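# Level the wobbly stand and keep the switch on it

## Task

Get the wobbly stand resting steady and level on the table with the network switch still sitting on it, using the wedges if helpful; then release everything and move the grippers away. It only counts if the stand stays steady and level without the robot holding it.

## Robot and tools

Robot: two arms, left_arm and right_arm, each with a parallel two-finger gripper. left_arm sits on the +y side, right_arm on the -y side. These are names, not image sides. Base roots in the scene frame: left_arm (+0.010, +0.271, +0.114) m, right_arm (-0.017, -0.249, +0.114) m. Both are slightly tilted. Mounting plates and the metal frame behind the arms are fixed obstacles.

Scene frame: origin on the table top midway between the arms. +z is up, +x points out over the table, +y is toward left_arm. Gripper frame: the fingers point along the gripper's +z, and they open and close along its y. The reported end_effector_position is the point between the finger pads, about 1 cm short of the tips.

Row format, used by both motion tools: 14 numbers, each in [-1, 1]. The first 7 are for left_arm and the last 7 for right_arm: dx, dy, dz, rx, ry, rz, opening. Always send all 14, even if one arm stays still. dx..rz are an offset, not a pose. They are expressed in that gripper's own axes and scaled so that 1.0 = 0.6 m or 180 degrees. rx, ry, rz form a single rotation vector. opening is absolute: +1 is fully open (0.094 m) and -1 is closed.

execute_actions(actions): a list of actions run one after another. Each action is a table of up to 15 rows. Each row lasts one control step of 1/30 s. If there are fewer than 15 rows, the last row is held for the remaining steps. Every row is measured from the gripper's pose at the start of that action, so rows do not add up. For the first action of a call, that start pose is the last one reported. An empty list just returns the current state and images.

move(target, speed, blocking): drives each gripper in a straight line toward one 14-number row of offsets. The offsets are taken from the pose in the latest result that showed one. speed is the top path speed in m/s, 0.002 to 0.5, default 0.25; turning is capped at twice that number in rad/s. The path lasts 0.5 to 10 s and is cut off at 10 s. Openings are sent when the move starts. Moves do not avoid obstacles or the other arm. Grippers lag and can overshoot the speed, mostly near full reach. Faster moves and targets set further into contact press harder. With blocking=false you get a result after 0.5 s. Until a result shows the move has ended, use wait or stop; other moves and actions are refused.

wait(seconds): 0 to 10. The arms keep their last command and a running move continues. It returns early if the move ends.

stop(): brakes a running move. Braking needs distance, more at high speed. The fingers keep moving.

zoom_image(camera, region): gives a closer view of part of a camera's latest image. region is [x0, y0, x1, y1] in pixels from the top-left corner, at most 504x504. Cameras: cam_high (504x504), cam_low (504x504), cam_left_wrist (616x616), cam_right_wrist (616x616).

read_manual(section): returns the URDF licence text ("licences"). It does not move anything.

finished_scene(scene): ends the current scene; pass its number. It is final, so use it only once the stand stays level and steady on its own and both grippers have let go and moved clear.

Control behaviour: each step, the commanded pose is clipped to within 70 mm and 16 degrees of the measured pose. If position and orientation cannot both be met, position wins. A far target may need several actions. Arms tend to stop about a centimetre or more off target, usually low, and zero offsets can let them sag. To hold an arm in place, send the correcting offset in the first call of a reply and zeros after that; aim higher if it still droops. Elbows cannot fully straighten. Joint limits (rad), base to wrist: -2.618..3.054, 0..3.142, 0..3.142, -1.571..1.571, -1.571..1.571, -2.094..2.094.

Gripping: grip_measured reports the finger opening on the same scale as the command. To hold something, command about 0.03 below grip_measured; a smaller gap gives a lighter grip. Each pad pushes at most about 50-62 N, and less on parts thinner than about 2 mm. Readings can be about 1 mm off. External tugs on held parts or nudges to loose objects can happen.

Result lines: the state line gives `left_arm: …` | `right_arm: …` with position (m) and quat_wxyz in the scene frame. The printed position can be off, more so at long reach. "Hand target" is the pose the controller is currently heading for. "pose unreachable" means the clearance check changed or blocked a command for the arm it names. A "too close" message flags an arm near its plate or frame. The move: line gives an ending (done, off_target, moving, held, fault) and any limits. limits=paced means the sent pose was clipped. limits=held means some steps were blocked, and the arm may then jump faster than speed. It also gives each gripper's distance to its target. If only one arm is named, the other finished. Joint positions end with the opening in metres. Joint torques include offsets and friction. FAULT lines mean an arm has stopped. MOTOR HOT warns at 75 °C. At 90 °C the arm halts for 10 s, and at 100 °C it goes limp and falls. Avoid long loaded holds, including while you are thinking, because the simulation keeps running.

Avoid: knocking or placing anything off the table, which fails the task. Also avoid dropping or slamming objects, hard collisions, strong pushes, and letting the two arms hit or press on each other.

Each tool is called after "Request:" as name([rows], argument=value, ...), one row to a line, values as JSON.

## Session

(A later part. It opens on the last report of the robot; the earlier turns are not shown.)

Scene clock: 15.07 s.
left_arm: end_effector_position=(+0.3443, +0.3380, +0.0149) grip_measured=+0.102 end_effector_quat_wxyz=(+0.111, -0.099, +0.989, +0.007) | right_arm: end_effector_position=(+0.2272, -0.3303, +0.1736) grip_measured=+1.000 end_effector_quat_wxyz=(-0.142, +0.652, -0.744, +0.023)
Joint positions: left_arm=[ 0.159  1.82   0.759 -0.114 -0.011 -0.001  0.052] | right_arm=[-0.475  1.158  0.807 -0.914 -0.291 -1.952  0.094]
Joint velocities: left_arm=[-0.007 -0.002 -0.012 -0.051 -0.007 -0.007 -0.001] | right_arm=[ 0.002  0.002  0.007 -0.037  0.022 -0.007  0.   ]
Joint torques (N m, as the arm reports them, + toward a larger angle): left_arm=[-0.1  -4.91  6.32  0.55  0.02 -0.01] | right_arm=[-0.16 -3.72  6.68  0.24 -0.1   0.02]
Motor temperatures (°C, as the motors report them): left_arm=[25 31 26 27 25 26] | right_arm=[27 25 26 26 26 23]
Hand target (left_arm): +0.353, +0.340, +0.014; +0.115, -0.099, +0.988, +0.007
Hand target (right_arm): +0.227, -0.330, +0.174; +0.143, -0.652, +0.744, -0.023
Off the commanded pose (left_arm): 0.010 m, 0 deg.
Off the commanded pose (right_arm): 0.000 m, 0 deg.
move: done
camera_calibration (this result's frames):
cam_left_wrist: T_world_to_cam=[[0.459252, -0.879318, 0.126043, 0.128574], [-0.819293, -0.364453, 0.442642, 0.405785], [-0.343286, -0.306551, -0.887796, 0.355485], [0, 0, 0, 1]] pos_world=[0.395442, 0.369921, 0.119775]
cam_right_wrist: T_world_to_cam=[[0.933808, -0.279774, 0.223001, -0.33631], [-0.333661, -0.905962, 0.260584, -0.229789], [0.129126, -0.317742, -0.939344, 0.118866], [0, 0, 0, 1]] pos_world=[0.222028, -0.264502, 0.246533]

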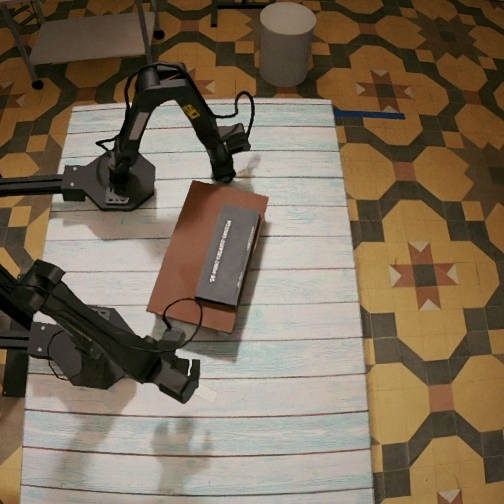

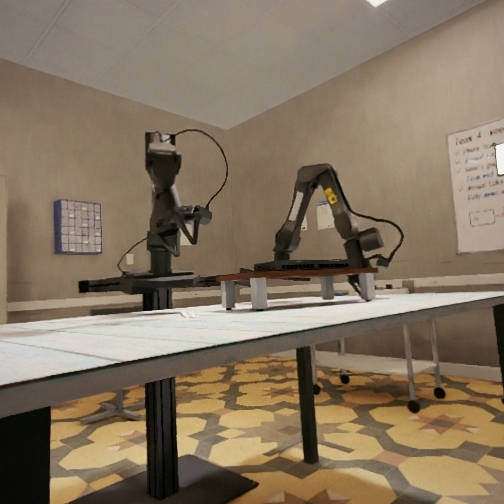

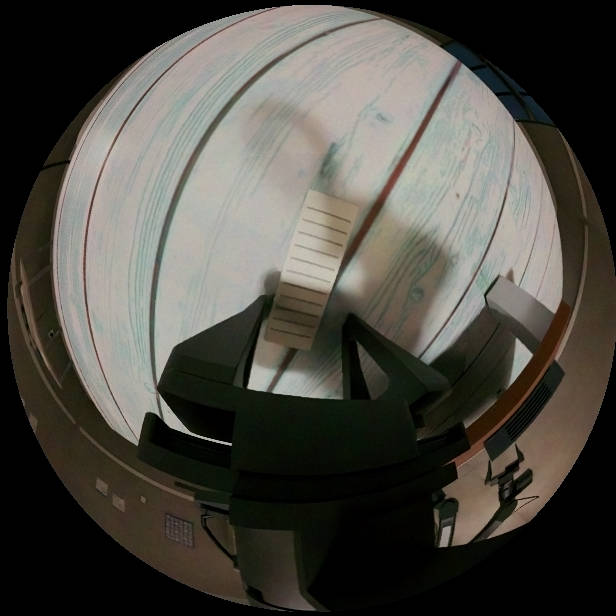

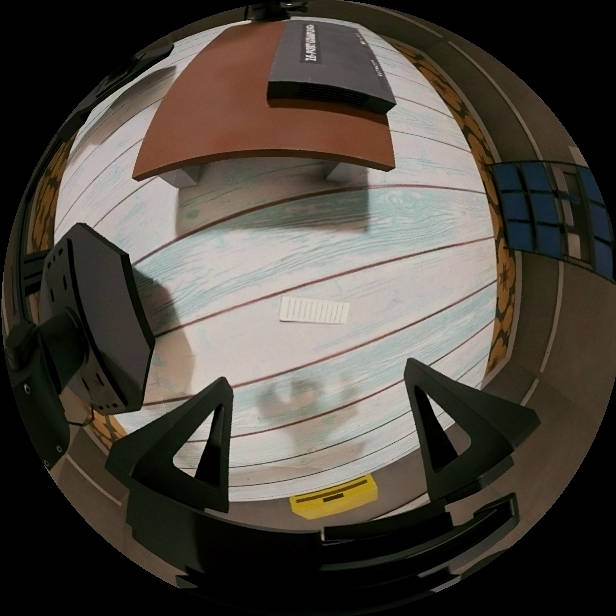

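Grip and lift.

Request:
move(target=[0,0,0,0,0,0,-0.5,0,0,0,0,0,0,1])

Request:
move(target=[0.02,0,-0.08,0,0,0,-0.5,0,0,0,0,0,0,1], speed=0.15)

Request:
zoom_image(camera="cam_low", region=[330,250,430,310])

Scene clock: 15.93 s.
left_arm: end_effector_position=(+0.3445, +0.3378, +0.0149) grip_measured=-0.404 end_effector_quat_wxyz=(+0.112, -0.098, +0.989, +0.006) | right_arm: end_effector_position=(+0.2272, -0.3304, +0.1736) grip_measured=+1.000 end_effector_quat_wxyz=(-0.142, +0.652, -0.744, +0.023)
Joint positions: left_arm=[ 0.159  1.82   0.759 -0.113 -0.01  -0.001  0.028] | right_arm=[-0.475  1.158  0.807 -0.914 -0.29  -1.952  0.094]
Joint velocities: left_arm=[ 0.022  0.002  0.002 -0.051  0.007 -0.037 -0.   ] | right_arm=[-0.007 -0.017 -0.007  0.095 -0.007 -0.081  0.   ]
Joint torques (N m, as the arm reports them, + toward a larger angle): left_arm=[-0.14 -6.82  3.65  0.55  0.   -0.01] | right_arm=[-0.17 -3.7   6.69  0.23 -0.1   0.01]
Motor temperatures (°C, as the motors report them): left_arm=[25 31 26 27 25 26] | right_arm=[27 25 26 26 26 23]
Hand target (left_arm): +0.344, +0.338, +0.015; +0.112, -0.099, +0.989, +0.007
Hand target (right_arm): +0.227, -0.330, +0.174; +0.142, -0.652, +0.744, -0.023
Off the commanded pose (left_arm): 0.000 m, 0 deg.
Off the commanded pose (right_arm): 0.000 m, 0 deg.
move: done
camera_calibration (this result's frames):
cam_left_wrist: T_world_to_cam=[[0.458835, -0.879301, 0.127675, 0.128372], [-0.819873, -0.363607, 0.442265, 0.405793], [-0.342461, -0.307604, -0.88775, 0.355605], [0, 0, 0, 1]] pos_world=[0.395578, 0.369812, 0.11983]
cam_right_wrist: T_world_to_cam=[[0.933864, -0.279726, 0.222826, -0.336243], [-0.333655, -0.905757, 0.261303, -0.229965], [0.128733, -0.318368, -0.939186, 0.11866], [0, 0, 0, 1]] pos_world=[0.222001, -0.26457, 0.246458]

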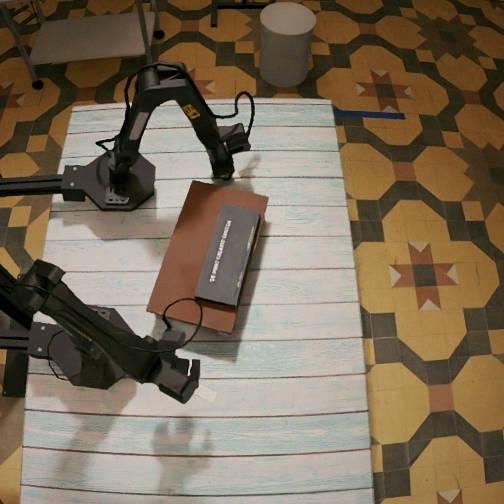

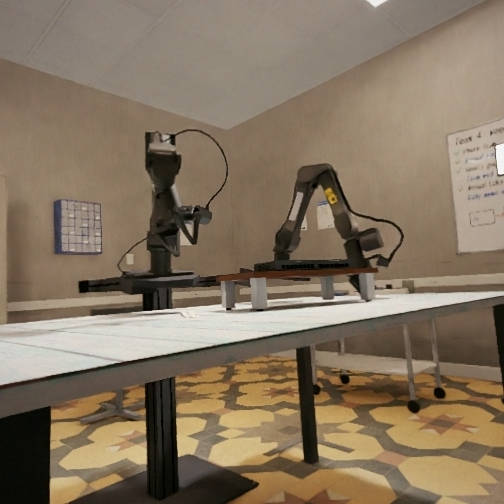

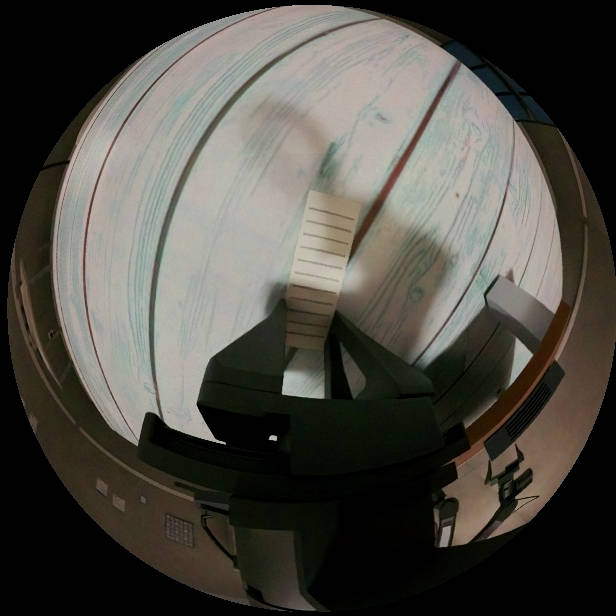

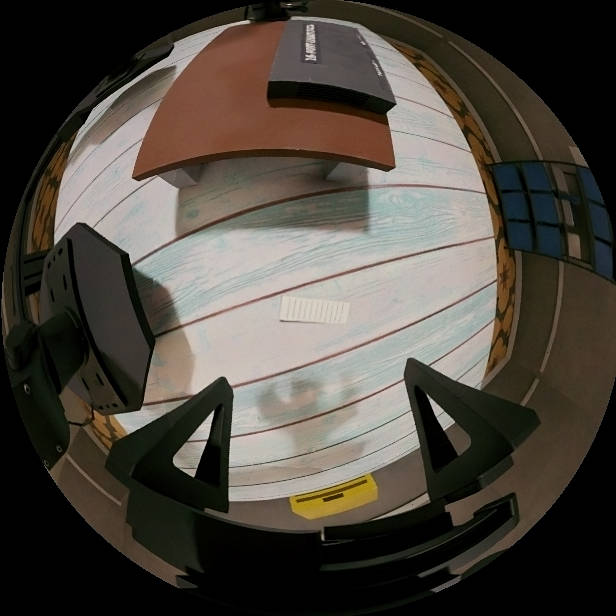

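Scene clock: 16.93 s.
left_arm: end_effector_position=(+0.3301, +0.3358, +0.0575) grip_measured=-0.404 end_effector_quat_wxyz=(+0.116, -0.098, +0.988, +0.007) | right_arm: end_effector_position=(+0.2271, -0.3305, +0.1736) grip_measured=+1.000 end_effector_quat_wxyz=(-0.142, +0.652, -0.745, +0.023)
Joint positions: left_arm=[ 0.159  1.623  0.727 -0.272 -0.01  -0.001  0.028] | right_arm=[-0.475  1.158  0.807 -0.914 -0.289 -1.952  0.094]
Joint velocities: left_arm=[-0.007  0.007 -0.007 -0.037  0.007 -0.051  0.001] | right_arm=[ 0.007  0.002  0.007  0.051  0.037 -0.037  0.   ]
Joint torques (N m, as the arm reports them, + toward a larger angle): left_arm=[-0.49 -7.91  2.76  0.48  0.   -0.05] | right_arm=[-0.12 -3.7   6.66  0.22 -0.11  0.02]
Motor temperatures (°C, as the motors report them): left_arm=[25 31 26 27 25 26] | right_arm=[27 25 27 26 26 23]
Hand target (left_arm): +0.323, +0.333, +0.059; +0.112, -0.098, +0.989, +0.006
Hand target (right_arm): +0.227, -0.330, +0.174; +0.142, -0.652, +0.744, -0.023
Off the commanded pose (left_arm): 0.008 m, 0 deg.
Off the commanded pose (right_arm): 0.000 m, 0 deg.
move: done
camera_calibration (this result's frames):
cam_left_wrist: T_world_to_cam=[[0.458042, -0.879417, 0.129703, 0.127983], [-0.822944, -0.364336, 0.435915, 0.37605], [-0.336096, -0.306406, -0.890592, 0.385451], [0, 0, 0, 1]] pos_world=[0.380395, 0.367664, 0.162754]
cam_right_wrist: T_world_to_cam=[[0.93392, -0.279678, 0.222651, -0.336176], [-0.33365, -0.905551, 0.26202, -0.23014], [0.128341, -0.318994, -0.939027, 0.118454], [0, 0, 0, 1]] pos_world=[0.221973, -0.264638, 0.246383]

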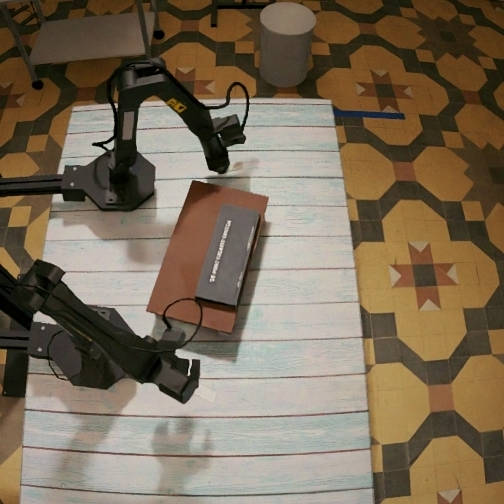

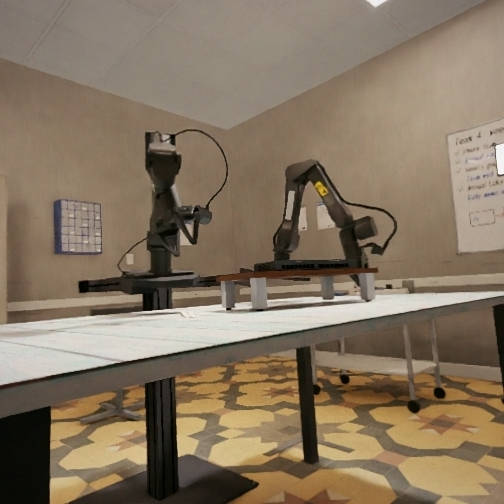

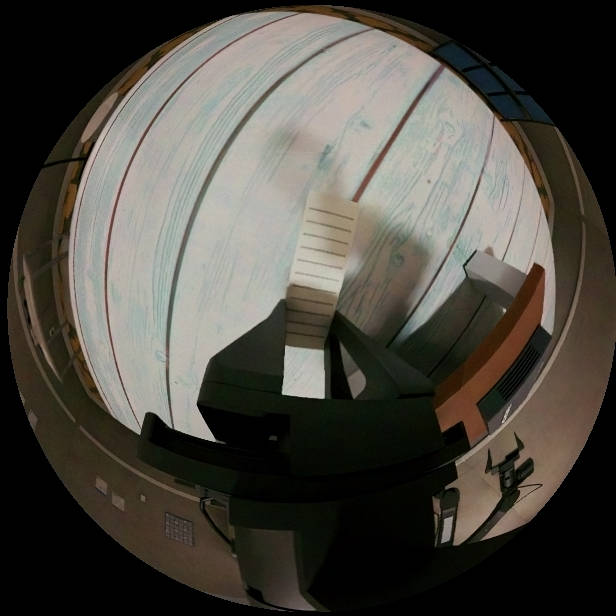

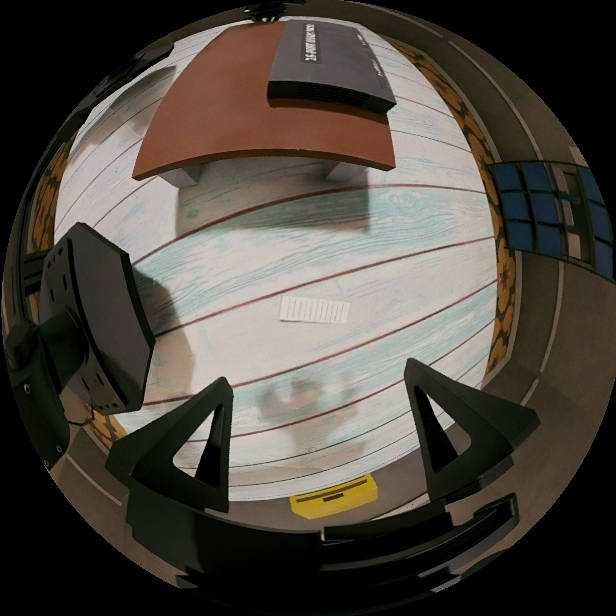

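Region (330, 250, 430, 310) of cam_low's 504x504 image, scaled by 5.040, with more detail than that image has; it fills the top 302 rows of this view, and the rest is white.

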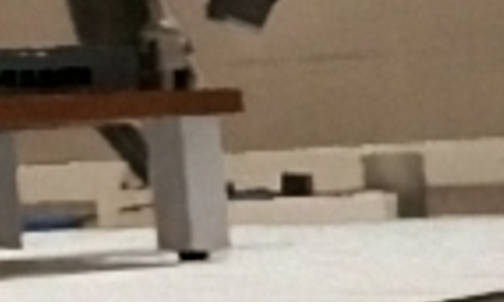

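Request:
move(target=[0.056,0,-0.013,0.152,0.006,0.643,-0.5,0,0,0,0,0,0,1], speed=0.3)

Scene clock: 21.37 s.
left_arm: end_effector_position=(+0.2844, +0.3280, +0.0453) grip_measured=-0.402 end_effector_quat_wxyz=(+0.038, +0.775, +0.623, -0.097) | right_arm: end_effector_position=(+0.2270, -0.3307, +0.1735) grip_measured=+1.000 end_effector_quat_wxyz=(-0.141, +0.652, -0.745, +0.024)
Joint positions: left_arm=[ 0.258  1.793  0.919 -0.676  0.141  2.089  0.028] | right_arm=[-0.475  1.158  0.807 -0.914 -0.288 -1.952  0.094]
Joint velocities: left_arm=[-0.022  0.002 -0.012 -0.022 -0.007  0.051 -0.   ] | right_arm=[-0.012  0.012 -0.017  0.066  0.007 -0.007  0.   ]
Joint torques (N m, as the arm reports them, + toward a larger angle): left_arm=[-0.84 -8.5   6.75 -0.42  0.1   0.07] | right_arm=[-0.08 -3.69  6.72  0.22 -0.12  0.01]
Motor temperatures (°C, as the motors report them): left_arm=[25 31 26 27 25 26] | right_arm=[27 25 27 26 26 23]
Hand target (left_arm): +0.296, +0.329, +0.057; +0.044, +0.782, +0.616, -0.084
Hand target (right_arm): +0.227, -0.331, +0.174; +0.141, -0.652, +0.745, -0.024
Off the commanded pose (left_arm): 0.017 m, 6 deg.
Off the commanded pose (right_arm): 0.000 m, 0 deg.
joint sent to its limit (left arm) — the command would take joint 6 (wrist roll) past its upper limit, so that joint was sent only as far as its limit.
move: off_target (left_arm)
camera_calibration (this result's frames):
cam_left_wrist: T_world_to_cam=[[-0.9834, -0.0651658, 0.169348, 0.284673], [0.023199, 0.880474, 0.473526, -0.309761], [-0.179965, 0.469594, -0.864346, 0.0567118], [0, 0, 0, 1]] pos_world=[0.29734, 0.264656, 0.147489]
cam_right_wrist: T_world_to_cam=[[0.934004, -0.279607, 0.222389, -0.336075], [-0.333641, -0.905242, 0.263097, -0.230402], [0.127752, -0.319932, -0.938788, 0.118145], [0, 0, 0, 1]] pos_world=[0.221931, -0.26474, 0.246271]

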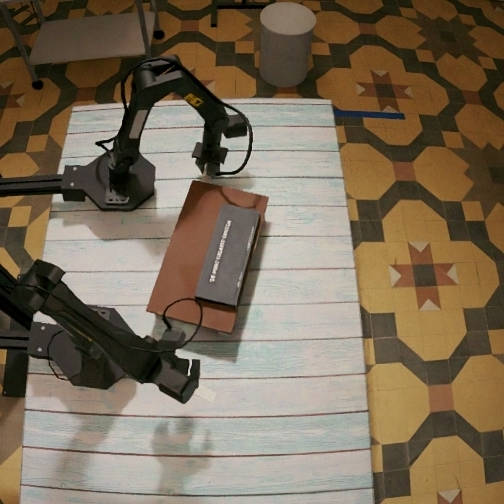

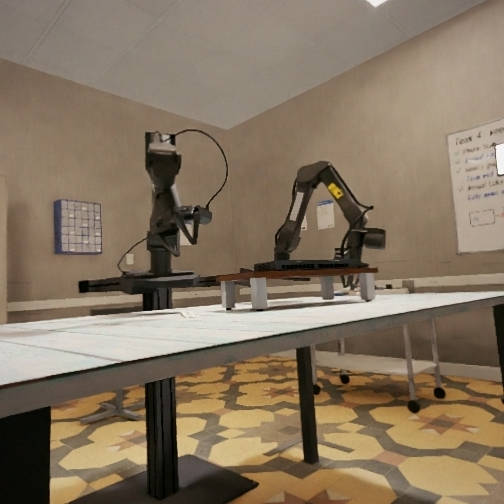

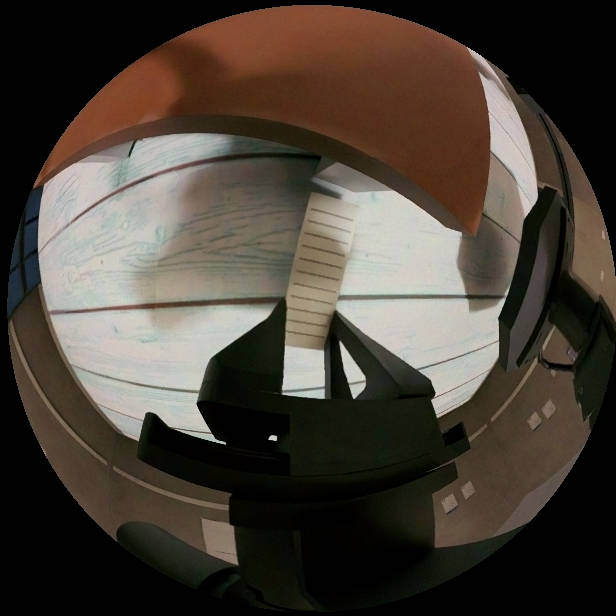

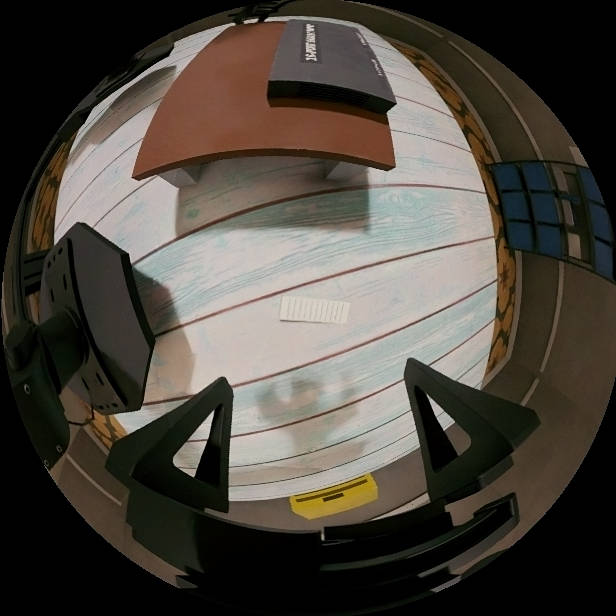

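Request:
move(target=[-0.012,0.003,0.055,-0.02,0,0,-0.5,0,0,0,0,0,0,1], speed=0.08)

Request:
zoom_image(camera="cam_left_wrist", region=[220,100,460,340])

Scene clock: 22.90 s.
left_arm: end_effector_position=(+0.2794, +0.3195, +0.0181) grip_measured=-0.402 end_effector_quat_wxyz=(+0.054, +0.774, +0.625, -0.082) | right_arm: end_effector_position=(+0.2270, -0.3308, +0.1735) grip_measured=+1.000 end_effector_quat_wxyz=(-0.141, +0.652, -0.745, +0.024)
Joint positions: left_arm=[ 0.245  1.833  0.821 -0.497  0.16   2.07   0.028] | right_arm=[-0.475  1.158  0.807 -0.914 -0.287 -1.952  0.094]
Joint velocities: left_arm=[-0.002 -0.012 -0.022  0.037  0.007 -0.007  0.   ] | right_arm=[-0.002 -0.007 -0.012 -0.081 -0.007  0.022  0.   ]
Joint torques (N m, as the arm reports them, + toward a larger angle): left_arm=[-0.93 -6.33  1.78  0.3   0.15 -0.14] | right_arm=[-0.09 -3.76  6.69  0.24 -0.12  0.03]
Motor temperatures (°C, as the motors report them): left_arm=[25 31 26 27 25 26] | right_arm=[27 25 27 26 26 23]
Hand target (left_arm): +0.281, +0.315, +0.015; +0.063, +0.774, +0.626, -0.078
Hand target (right_arm): +0.227, -0.331, +0.174; +0.141, -0.652, +0.745, -0.024
Off the commanded pose (left_arm): 0.006 m, 1 deg.
Off the commanded pose (right_arm): 0.000 m, 0 deg.
move: done
camera_calibration (this result's frames):
cam_left_wrist: T_world_to_cam=[[-0.989022, -0.0729264, 0.128518, 0.288633], [-0.00428855, 0.883533, 0.468349, -0.282458], [-0.147705, 0.462656, -0.874147, 0.0297241], [0, 0, 0, 1]] pos_world=[0.288643, 0.256858, 0.121177]
cam_right_wrist: T_world_to_cam=[[0.93406, -0.27956, 0.222214, -0.336009], [-0.333635, -0.905036, 0.263815, -0.230576], [0.127359, -0.320557, -0.938628, 0.117939], [0, 0, 0, 1]] pos_world=[0.221903, -0.264808, 0.246196]

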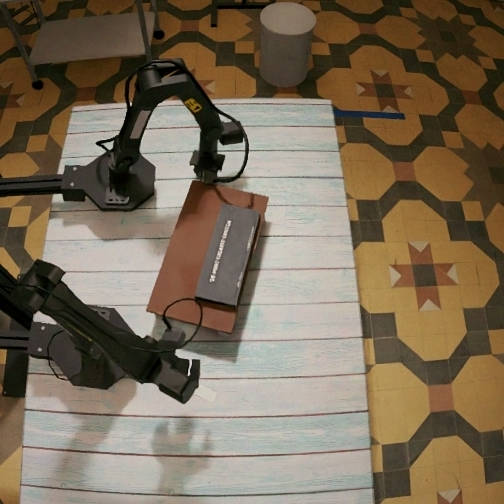

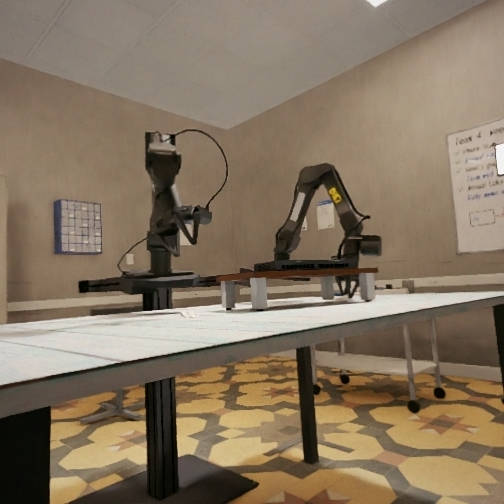

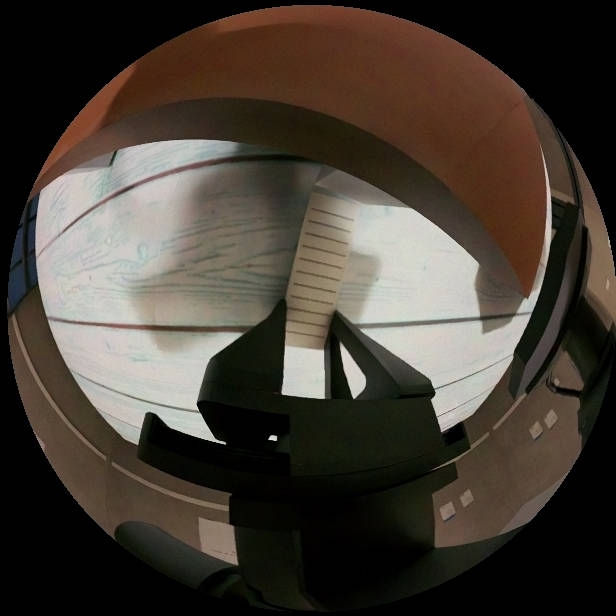

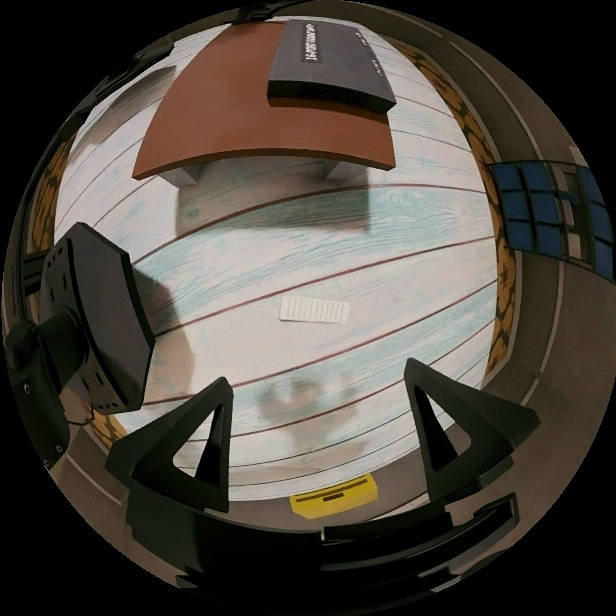

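Region (220, 100, 460, 340) of cam_left_wrist's 616x616 image, scaled by 2.100, with more detail than that image has.

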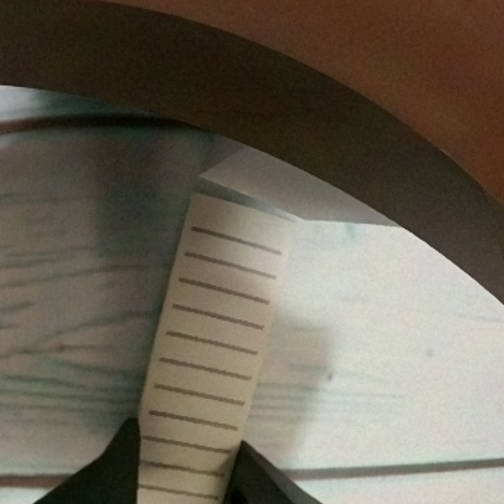

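Request:
move(target=[-0.035,0,0.01,0,0,0,-0.5,0,0,0,0,0,0,1], speed=0.03)

Request:
zoom_image(camera="cam_left_wrist", region=[220,100,460,340])

Request:
zoom_image(camera="cam_low", region=[280,250,430,320])

Scene clock: 24.27 s.
left_arm: end_effector_position=(+0.2777, +0.3011, +0.0158) grip_measured=-0.402 end_effector_quat_wxyz=(+0.054, +0.773, +0.626, -0.089) | right_arm: end_effector_position=(+0.2269, -0.3309, +0.1734) grip_measured=+1.000 end_effector_quat_wxyz=(-0.140, +0.652, -0.745, +0.024)
Joint positions: left_arm=[ 0.184  1.833  0.802 -0.48   0.16   2.007  0.028] | right_arm=[-0.475  1.158  0.807 -0.914 -0.286 -1.952  0.094]
Joint velocities: left_arm=[ 0.012 -0.002 -0.007 -0.022  0.051 -0.081  0.   ] | right_arm=[-0.007 -0.007 -0.002 -0.022 -0.051  0.022  0.   ]
Joint torques (N m, as the arm reports them, + toward a larger angle): left_arm=[-1.22 -8.    0.98  0.14  0.07 -0.1 ] | right_arm=[-0.13 -3.69  6.68  0.22 -0.11  0.01]
Motor temperatures (°C, as the motors report them): left_arm=[25 31 26 27 25 26] | right_arm=[27 25 27 26 26 23]
Hand target (left_arm): +0.275, +0.298, +0.016; +0.055, +0.774, +0.625, -0.083
Hand target (right_arm): +0.227, -0.331, +0.173; +0.141, -0.652, +0.745, -0.024
Off the commanded pose (left_arm): 0.004 m, 1 deg.
Off the commanded pose (right_arm): 0.000 m, 0 deg.
move: done
camera_calibration (this result's frames):
cam_left_wrist: T_world_to_cam=[[-0.987447, -0.0735282, 0.139796, 0.285451], [-0.000638649, 0.886896, 0.461969, -0.267069], [-0.157952, 0.45608, -0.875809, 0.0408154], [0, 0, 0, 1]] pos_world=[0.288144, 0.239236, 0.119219]
cam_right_wrist: T_world_to_cam=[[0.934115, -0.279513, 0.222039, -0.335942], [-0.333628, -0.904829, 0.264532, -0.230751], [0.126967, -0.321182, -0.938468, 0.117733], [0, 0, 0, 1]] pos_world=[0.221875, -0.264876, 0.246122]

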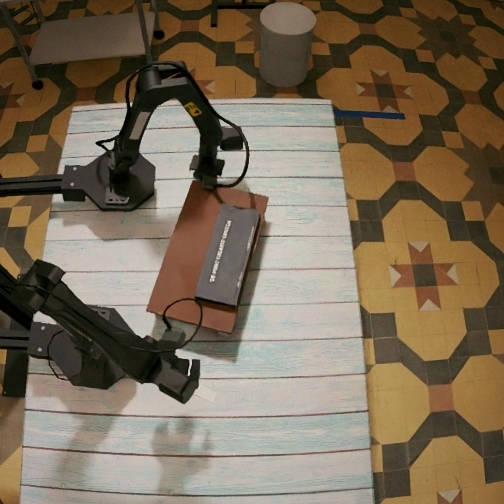

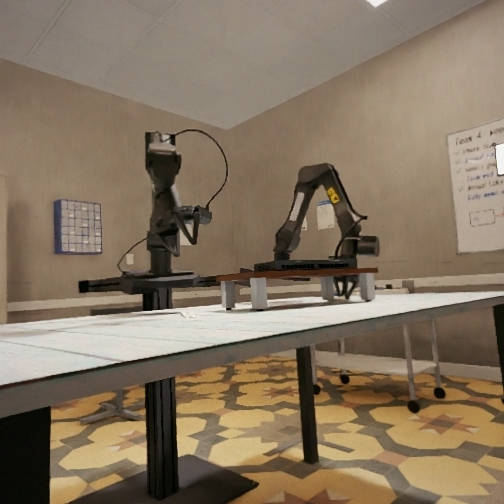

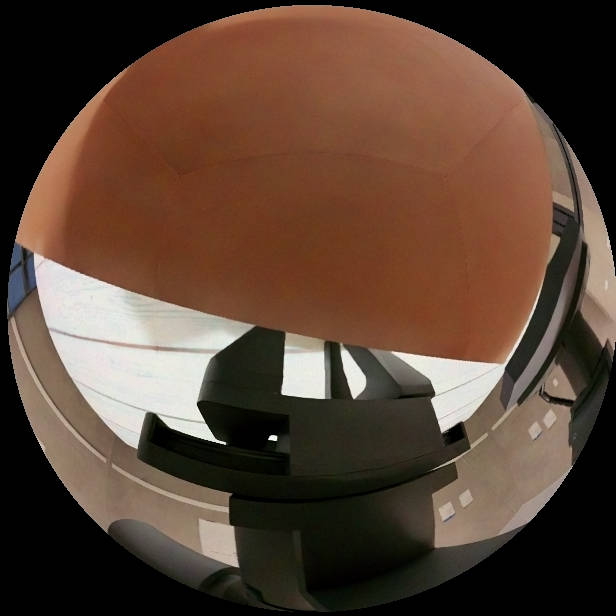

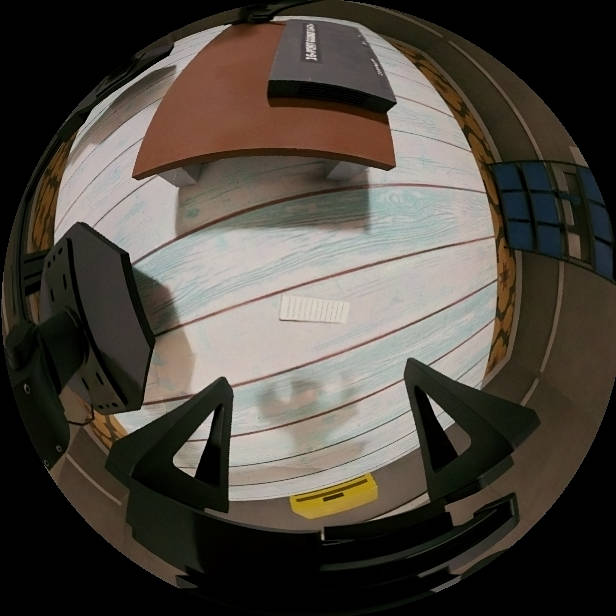

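Region (220, 100, 460, 340) of cam_left_wrist's 616x616 image, scaled by 2.100, with more detail than that image has.

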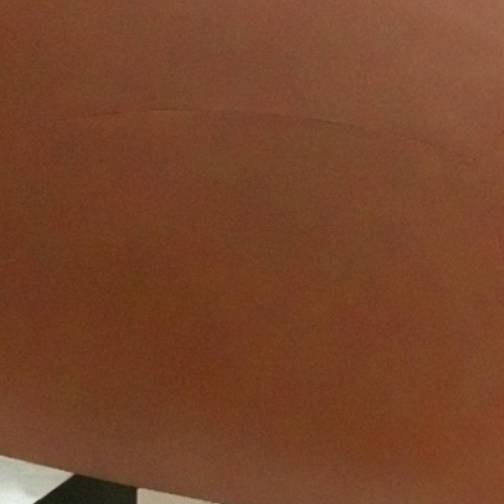

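Region (280, 250, 430, 320) of cam_low's 504x504 image, scaled by 3.360, with more detail than that image has; it fills the top 235 rows of this view, and the rest is white.

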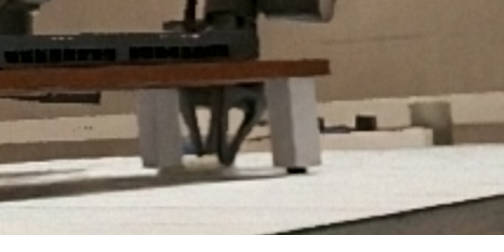

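Request:
move(target=[0,0,0,0,0,0,0.0,0,0,0,0,0,0,1])

Request:
move(target=[0.09,0,-0.06,0,0,0,0.0,0,0,0,0,0,0,1], speed=0.15)

Request:
move(target=[0.01,0,0.02,0,-0.07,0,-0.8,0,0,0,0,0,0,1], speed=0.15)

Scene clock: 25.43 s.
left_arm: end_effector_position=(+0.2775, +0.3013, +0.0157) grip_measured=-0.003 end_effector_quat_wxyz=(+0.053, +0.772, +0.627, -0.089) | right_arm: end_effector_position=(+0.2269, -0.3310, +0.1734) grip_measured=+1.000 end_effector_quat_wxyz=(-0.140, +0.652, -0.745, +0.024)
Joint positions: left_arm=[ 0.184  1.833  0.802 -0.48   0.159  2.006  0.047] | right_arm=[-0.475  1.158  0.807 -0.914 -0.286 -1.952  0.094]
Joint velocities: left_arm=[ 0.002 -0.007 -0.007 -0.081  0.007  0.022  0.   ] | right_arm=[-0.007 -0.012 -0.012  0.007  0.051  0.051  0.   ]
Joint torques (N m, as the arm reports them, + toward a larger angle): left_arm=[-0.12 -6.52  3.23 -0.06  0.11 -0.01] | right_arm=[-0.19 -3.76  6.76  0.22 -0.12  0.03]
Motor temperatures (°C, as the motors report them): left_arm=[25 31 26 27 25 26] | right_arm=[27 25 27 26 26 23]
Hand target (left_arm): +0.278, +0.301, +0.016; +0.054, +0.773, +0.626, -0.089
Hand target (right_arm): +0.227, -0.331, +0.173; +0.140, -0.652, +0.745, -0.024
Off the commanded pose (left_arm): 0.000 m, 0 deg.
Off the commanded pose (right_arm): 0.000 m, 0 deg.
move: done
camera_calibration (this result's frames):
cam_left_wrist: T_world_to_cam=[[-0.987209, -0.0750392, 0.140666, 0.285627], [-0.00134588, 0.886199, 0.463304, -0.266839], [-0.159424, 0.457188, -0.874964, 0.0406588], [0, 0, 0, 1]] pos_world=[0.288097, 0.239317, 0.119024]
cam_right_wrist: T_world_to_cam=[[0.934143, -0.279489, 0.221951, -0.335908], [-0.333625, -0.904725, 0.264891, -0.230838], [0.126771, -0.321495, -0.938387, 0.11763], [0, 0, 0, 1]] pos_world=[0.221861, -0.26491, 0.246084]

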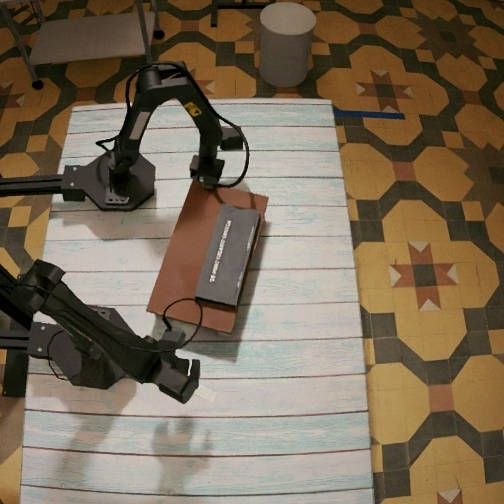

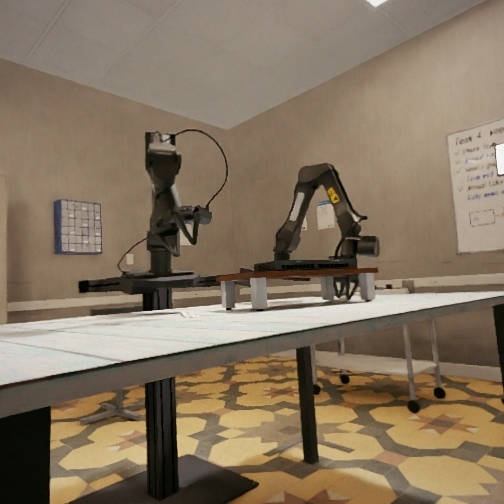

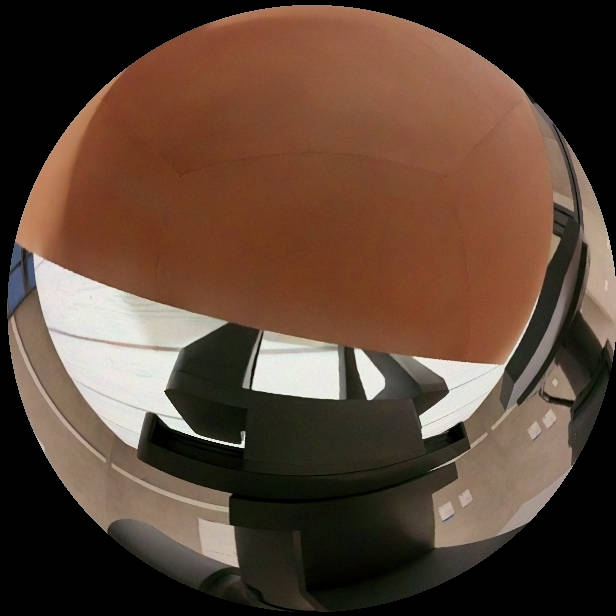

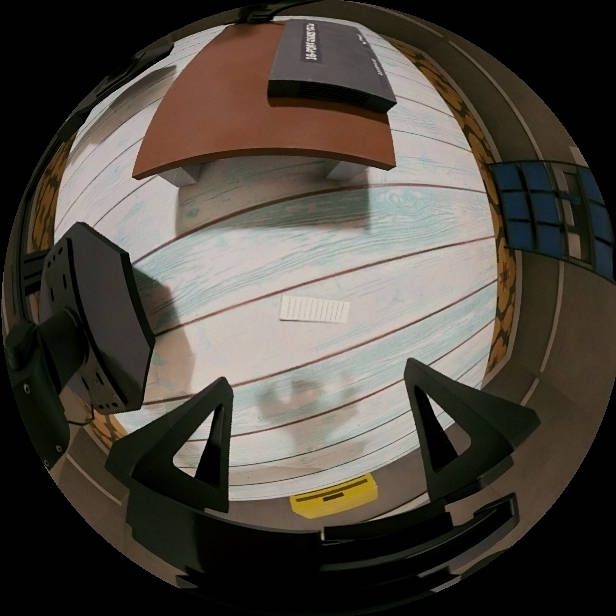

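Scene clock: 26.50 s.
left_arm: end_effector_position=(+0.2839, +0.3563, +0.0336) grip_measured=-0.003 end_effector_quat_wxyz=(+0.030, +0.752, +0.654, -0.081) | right_arm: end_effector_position=(+0.2268, -0.3311, +0.1734) grip_measured=+1.000 end_effector_quat_wxyz=(-0.140, +0.652, -0.745, +0.024)
Joint positions: left_arm=[ 0.338  1.833  0.922 -0.622  0.123  2.09   0.047] | right_arm=[-0.475  1.158  0.807 -0.914 -0.285 -1.952  0.094]
Joint velocities: left_arm=[-0.002  0.002  0.002  0.022  0.007 -0.11  -0.001] | right_arm=[-0.012  0.002 -0.017  0.022 -0.022  0.066  0.   ]
Joint torques (N m, as the arm reports them, + toward a larger angle): left_arm=[ 0.44 -7.38  6.37 -0.36  0.06  0.07] | right_arm=[-0.13 -3.79  6.68  0.22 -0.11  0.02]
Motor temperatures (°C, as the motors report them): left_arm=[25 31 26 27 25 26] | right_arm=[27 25 27 26 26 23]
Hand target (left_arm): +0.291, +0.360, +0.040; +0.031, +0.753, +0.652, -0.077
Hand target (right_arm): +0.227, -0.331, +0.173; +0.140, -0.652, +0.745, -0.024
Off the commanded pose (left_arm): 0.010 m, 5 deg.
Off the commanded pose (right_arm): 0.000 m, 0 deg.
joint sent to its limit (left arm) — the command would take joint 6 (wrist roll) past its upper limit, so that joint was sent only as far as its limit.
move: off_target (left_arm)
camera_calibration (this result's frames):
cam_left_wrist: T_world_to_cam=[[-0.976373, -0.145819, 0.159478, 0.31508], [-0.0462181, 0.861842, 0.505066, -0.303786], [-0.211093, 0.485762, -0.848219, 0.0357644], [0, 0, 0, 1]] pos_world=[0.301145, 0.290387, 0.13352]
cam_right_wrist: T_world_to_cam=[[0.934199, -0.279442, 0.221776, -0.335841], [-0.333618, -0.904517, 0.265608, -0.231012], [0.126378, -0.322119, -0.938226, 0.117423], [0, 0, 0, 1]] pos_world=[0.221833, -0.264978, 0.24601]

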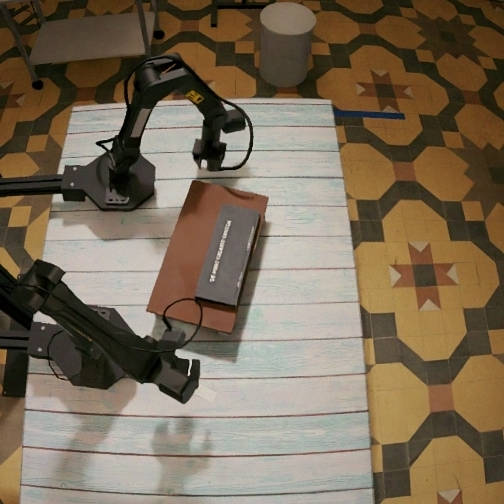

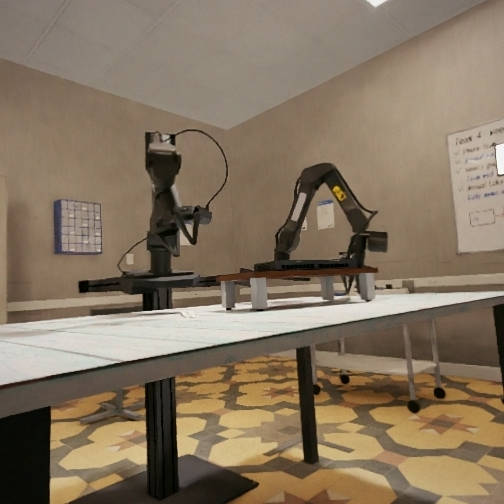

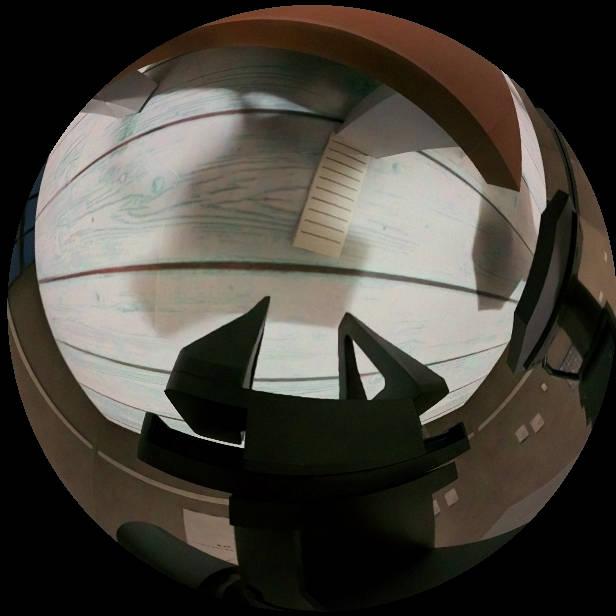

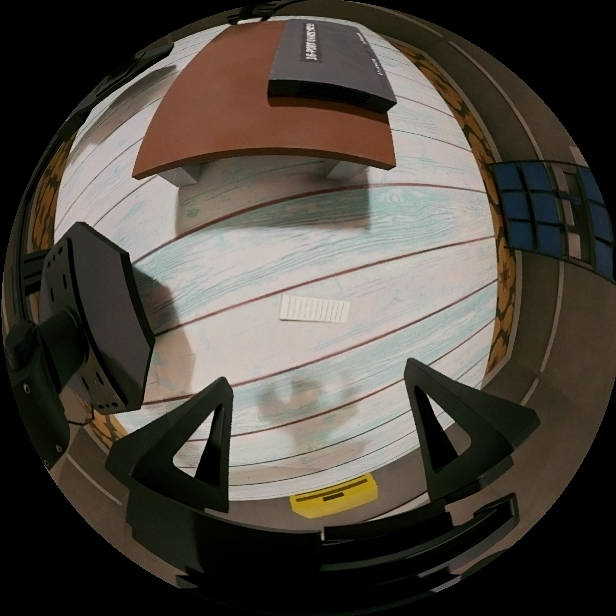

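Scene clock: 27.67 s.
left_arm: end_effector_position=(+0.2762, +0.3594, +0.0156) grip_measured=-0.797 end_effector_quat_wxyz=(+0.058, +0.712, +0.685, -0.143) | right_arm: end_effector_position=(+0.2267, -0.3312, +0.1733) grip_measured=+1.000 end_effector_quat_wxyz=(-0.139, +0.652, -0.745, +0.024)
Joint positions: left_arm=[ 0.418  1.959  0.987 -0.669  0.223  2.09   0.01 ] | right_arm=[-0.475  1.158  0.807 -0.914 -0.285 -1.952  0.094]
Joint velocities: left_arm=[ 0.007 -0.007 -0.002  0.007 -0.007 -0.022  0.   ] | right_arm=[-0.007 -0.022 -0.002  0.037 -0.051 -0.066  0.   ]
Joint torques (N m, as the arm reports them, + toward a larger angle): left_arm=[ 0.87 -7.19  5.93 -0.56  0.32  0.07] | right_arm=[-0.11 -3.7   6.73  0.23 -0.11  0.02]
Motor temperatures (°C, as the motors report them): left_arm=[25 31 26 27 25 26] | right_arm=[27 25 27 26 26 23]
Hand target (left_arm): +0.284, +0.361, +0.021; +0.070, +0.711, +0.684, -0.145
Hand target (right_arm): +0.227, -0.331, +0.173; +0.140, -0.652, +0.745, -0.024
Off the commanded pose (left_arm): 0.009 m, 8 deg.
Off the commanded pose (right_arm): 0.000 m, 0 deg.
joint sent to its limit (left arm) — the command would take joint 6 (wrist roll) past its upper limit, so that joint was sent only as far as its limit.
move: off_target (left_arm)
camera_calibration (this result's frames):
cam_left_wrist: T_world_to_cam=[[-0.945698, -0.216272, 0.242656, 0.32647], [-0.104568, 0.909265, 0.402868, -0.297134], [-0.307768, 0.355617, -0.882505, 0.091387], [0, 0, 0, 1]] pos_world=[0.305797, 0.308281, 0.121135]
cam_right_wrist: T_world_to_cam=[[0.934254, -0.279395, 0.221601, -0.335774], [-0.333611, -0.904309, 0.266325, -0.231186], [0.125986, -0.322744, -0.938064, 0.117217], [0, 0, 0, 1]] pos_world=[0.221805, -0.265046, 0.245935]

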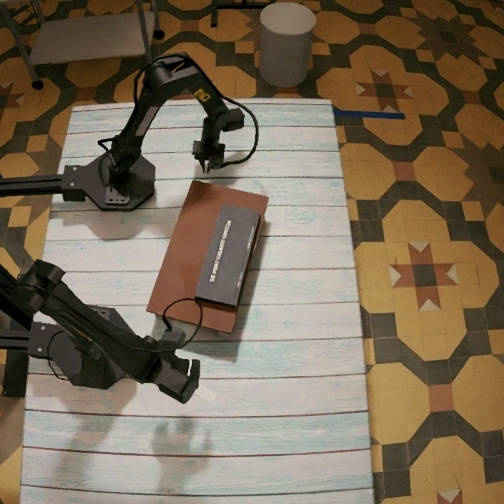

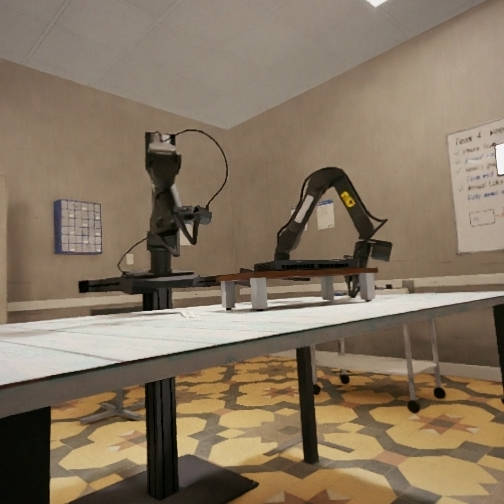

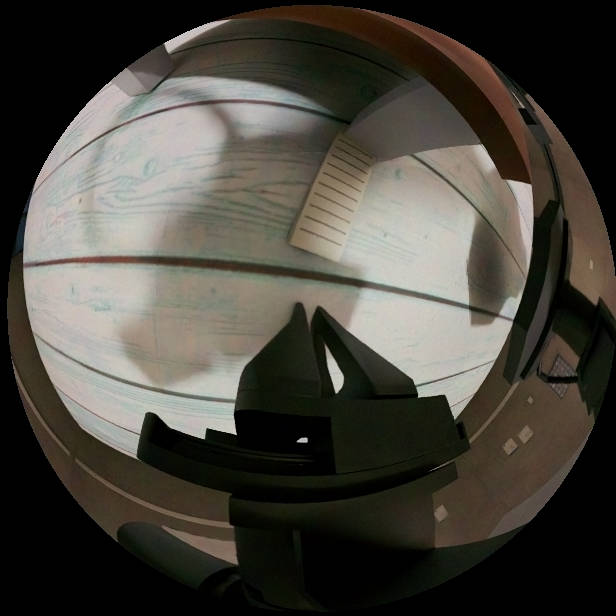

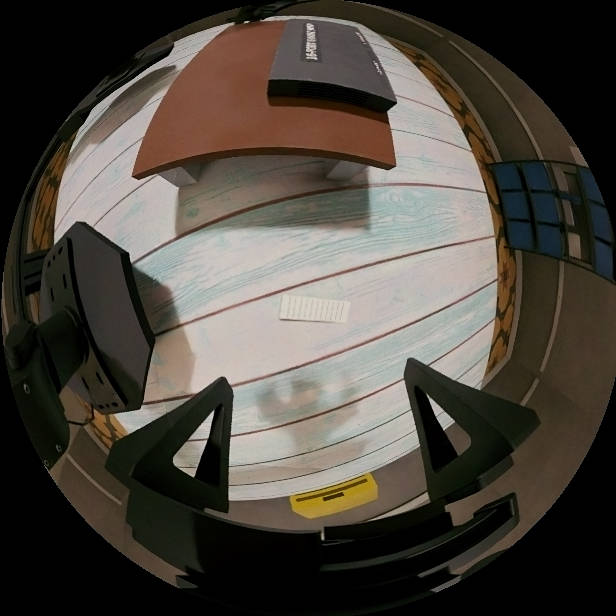

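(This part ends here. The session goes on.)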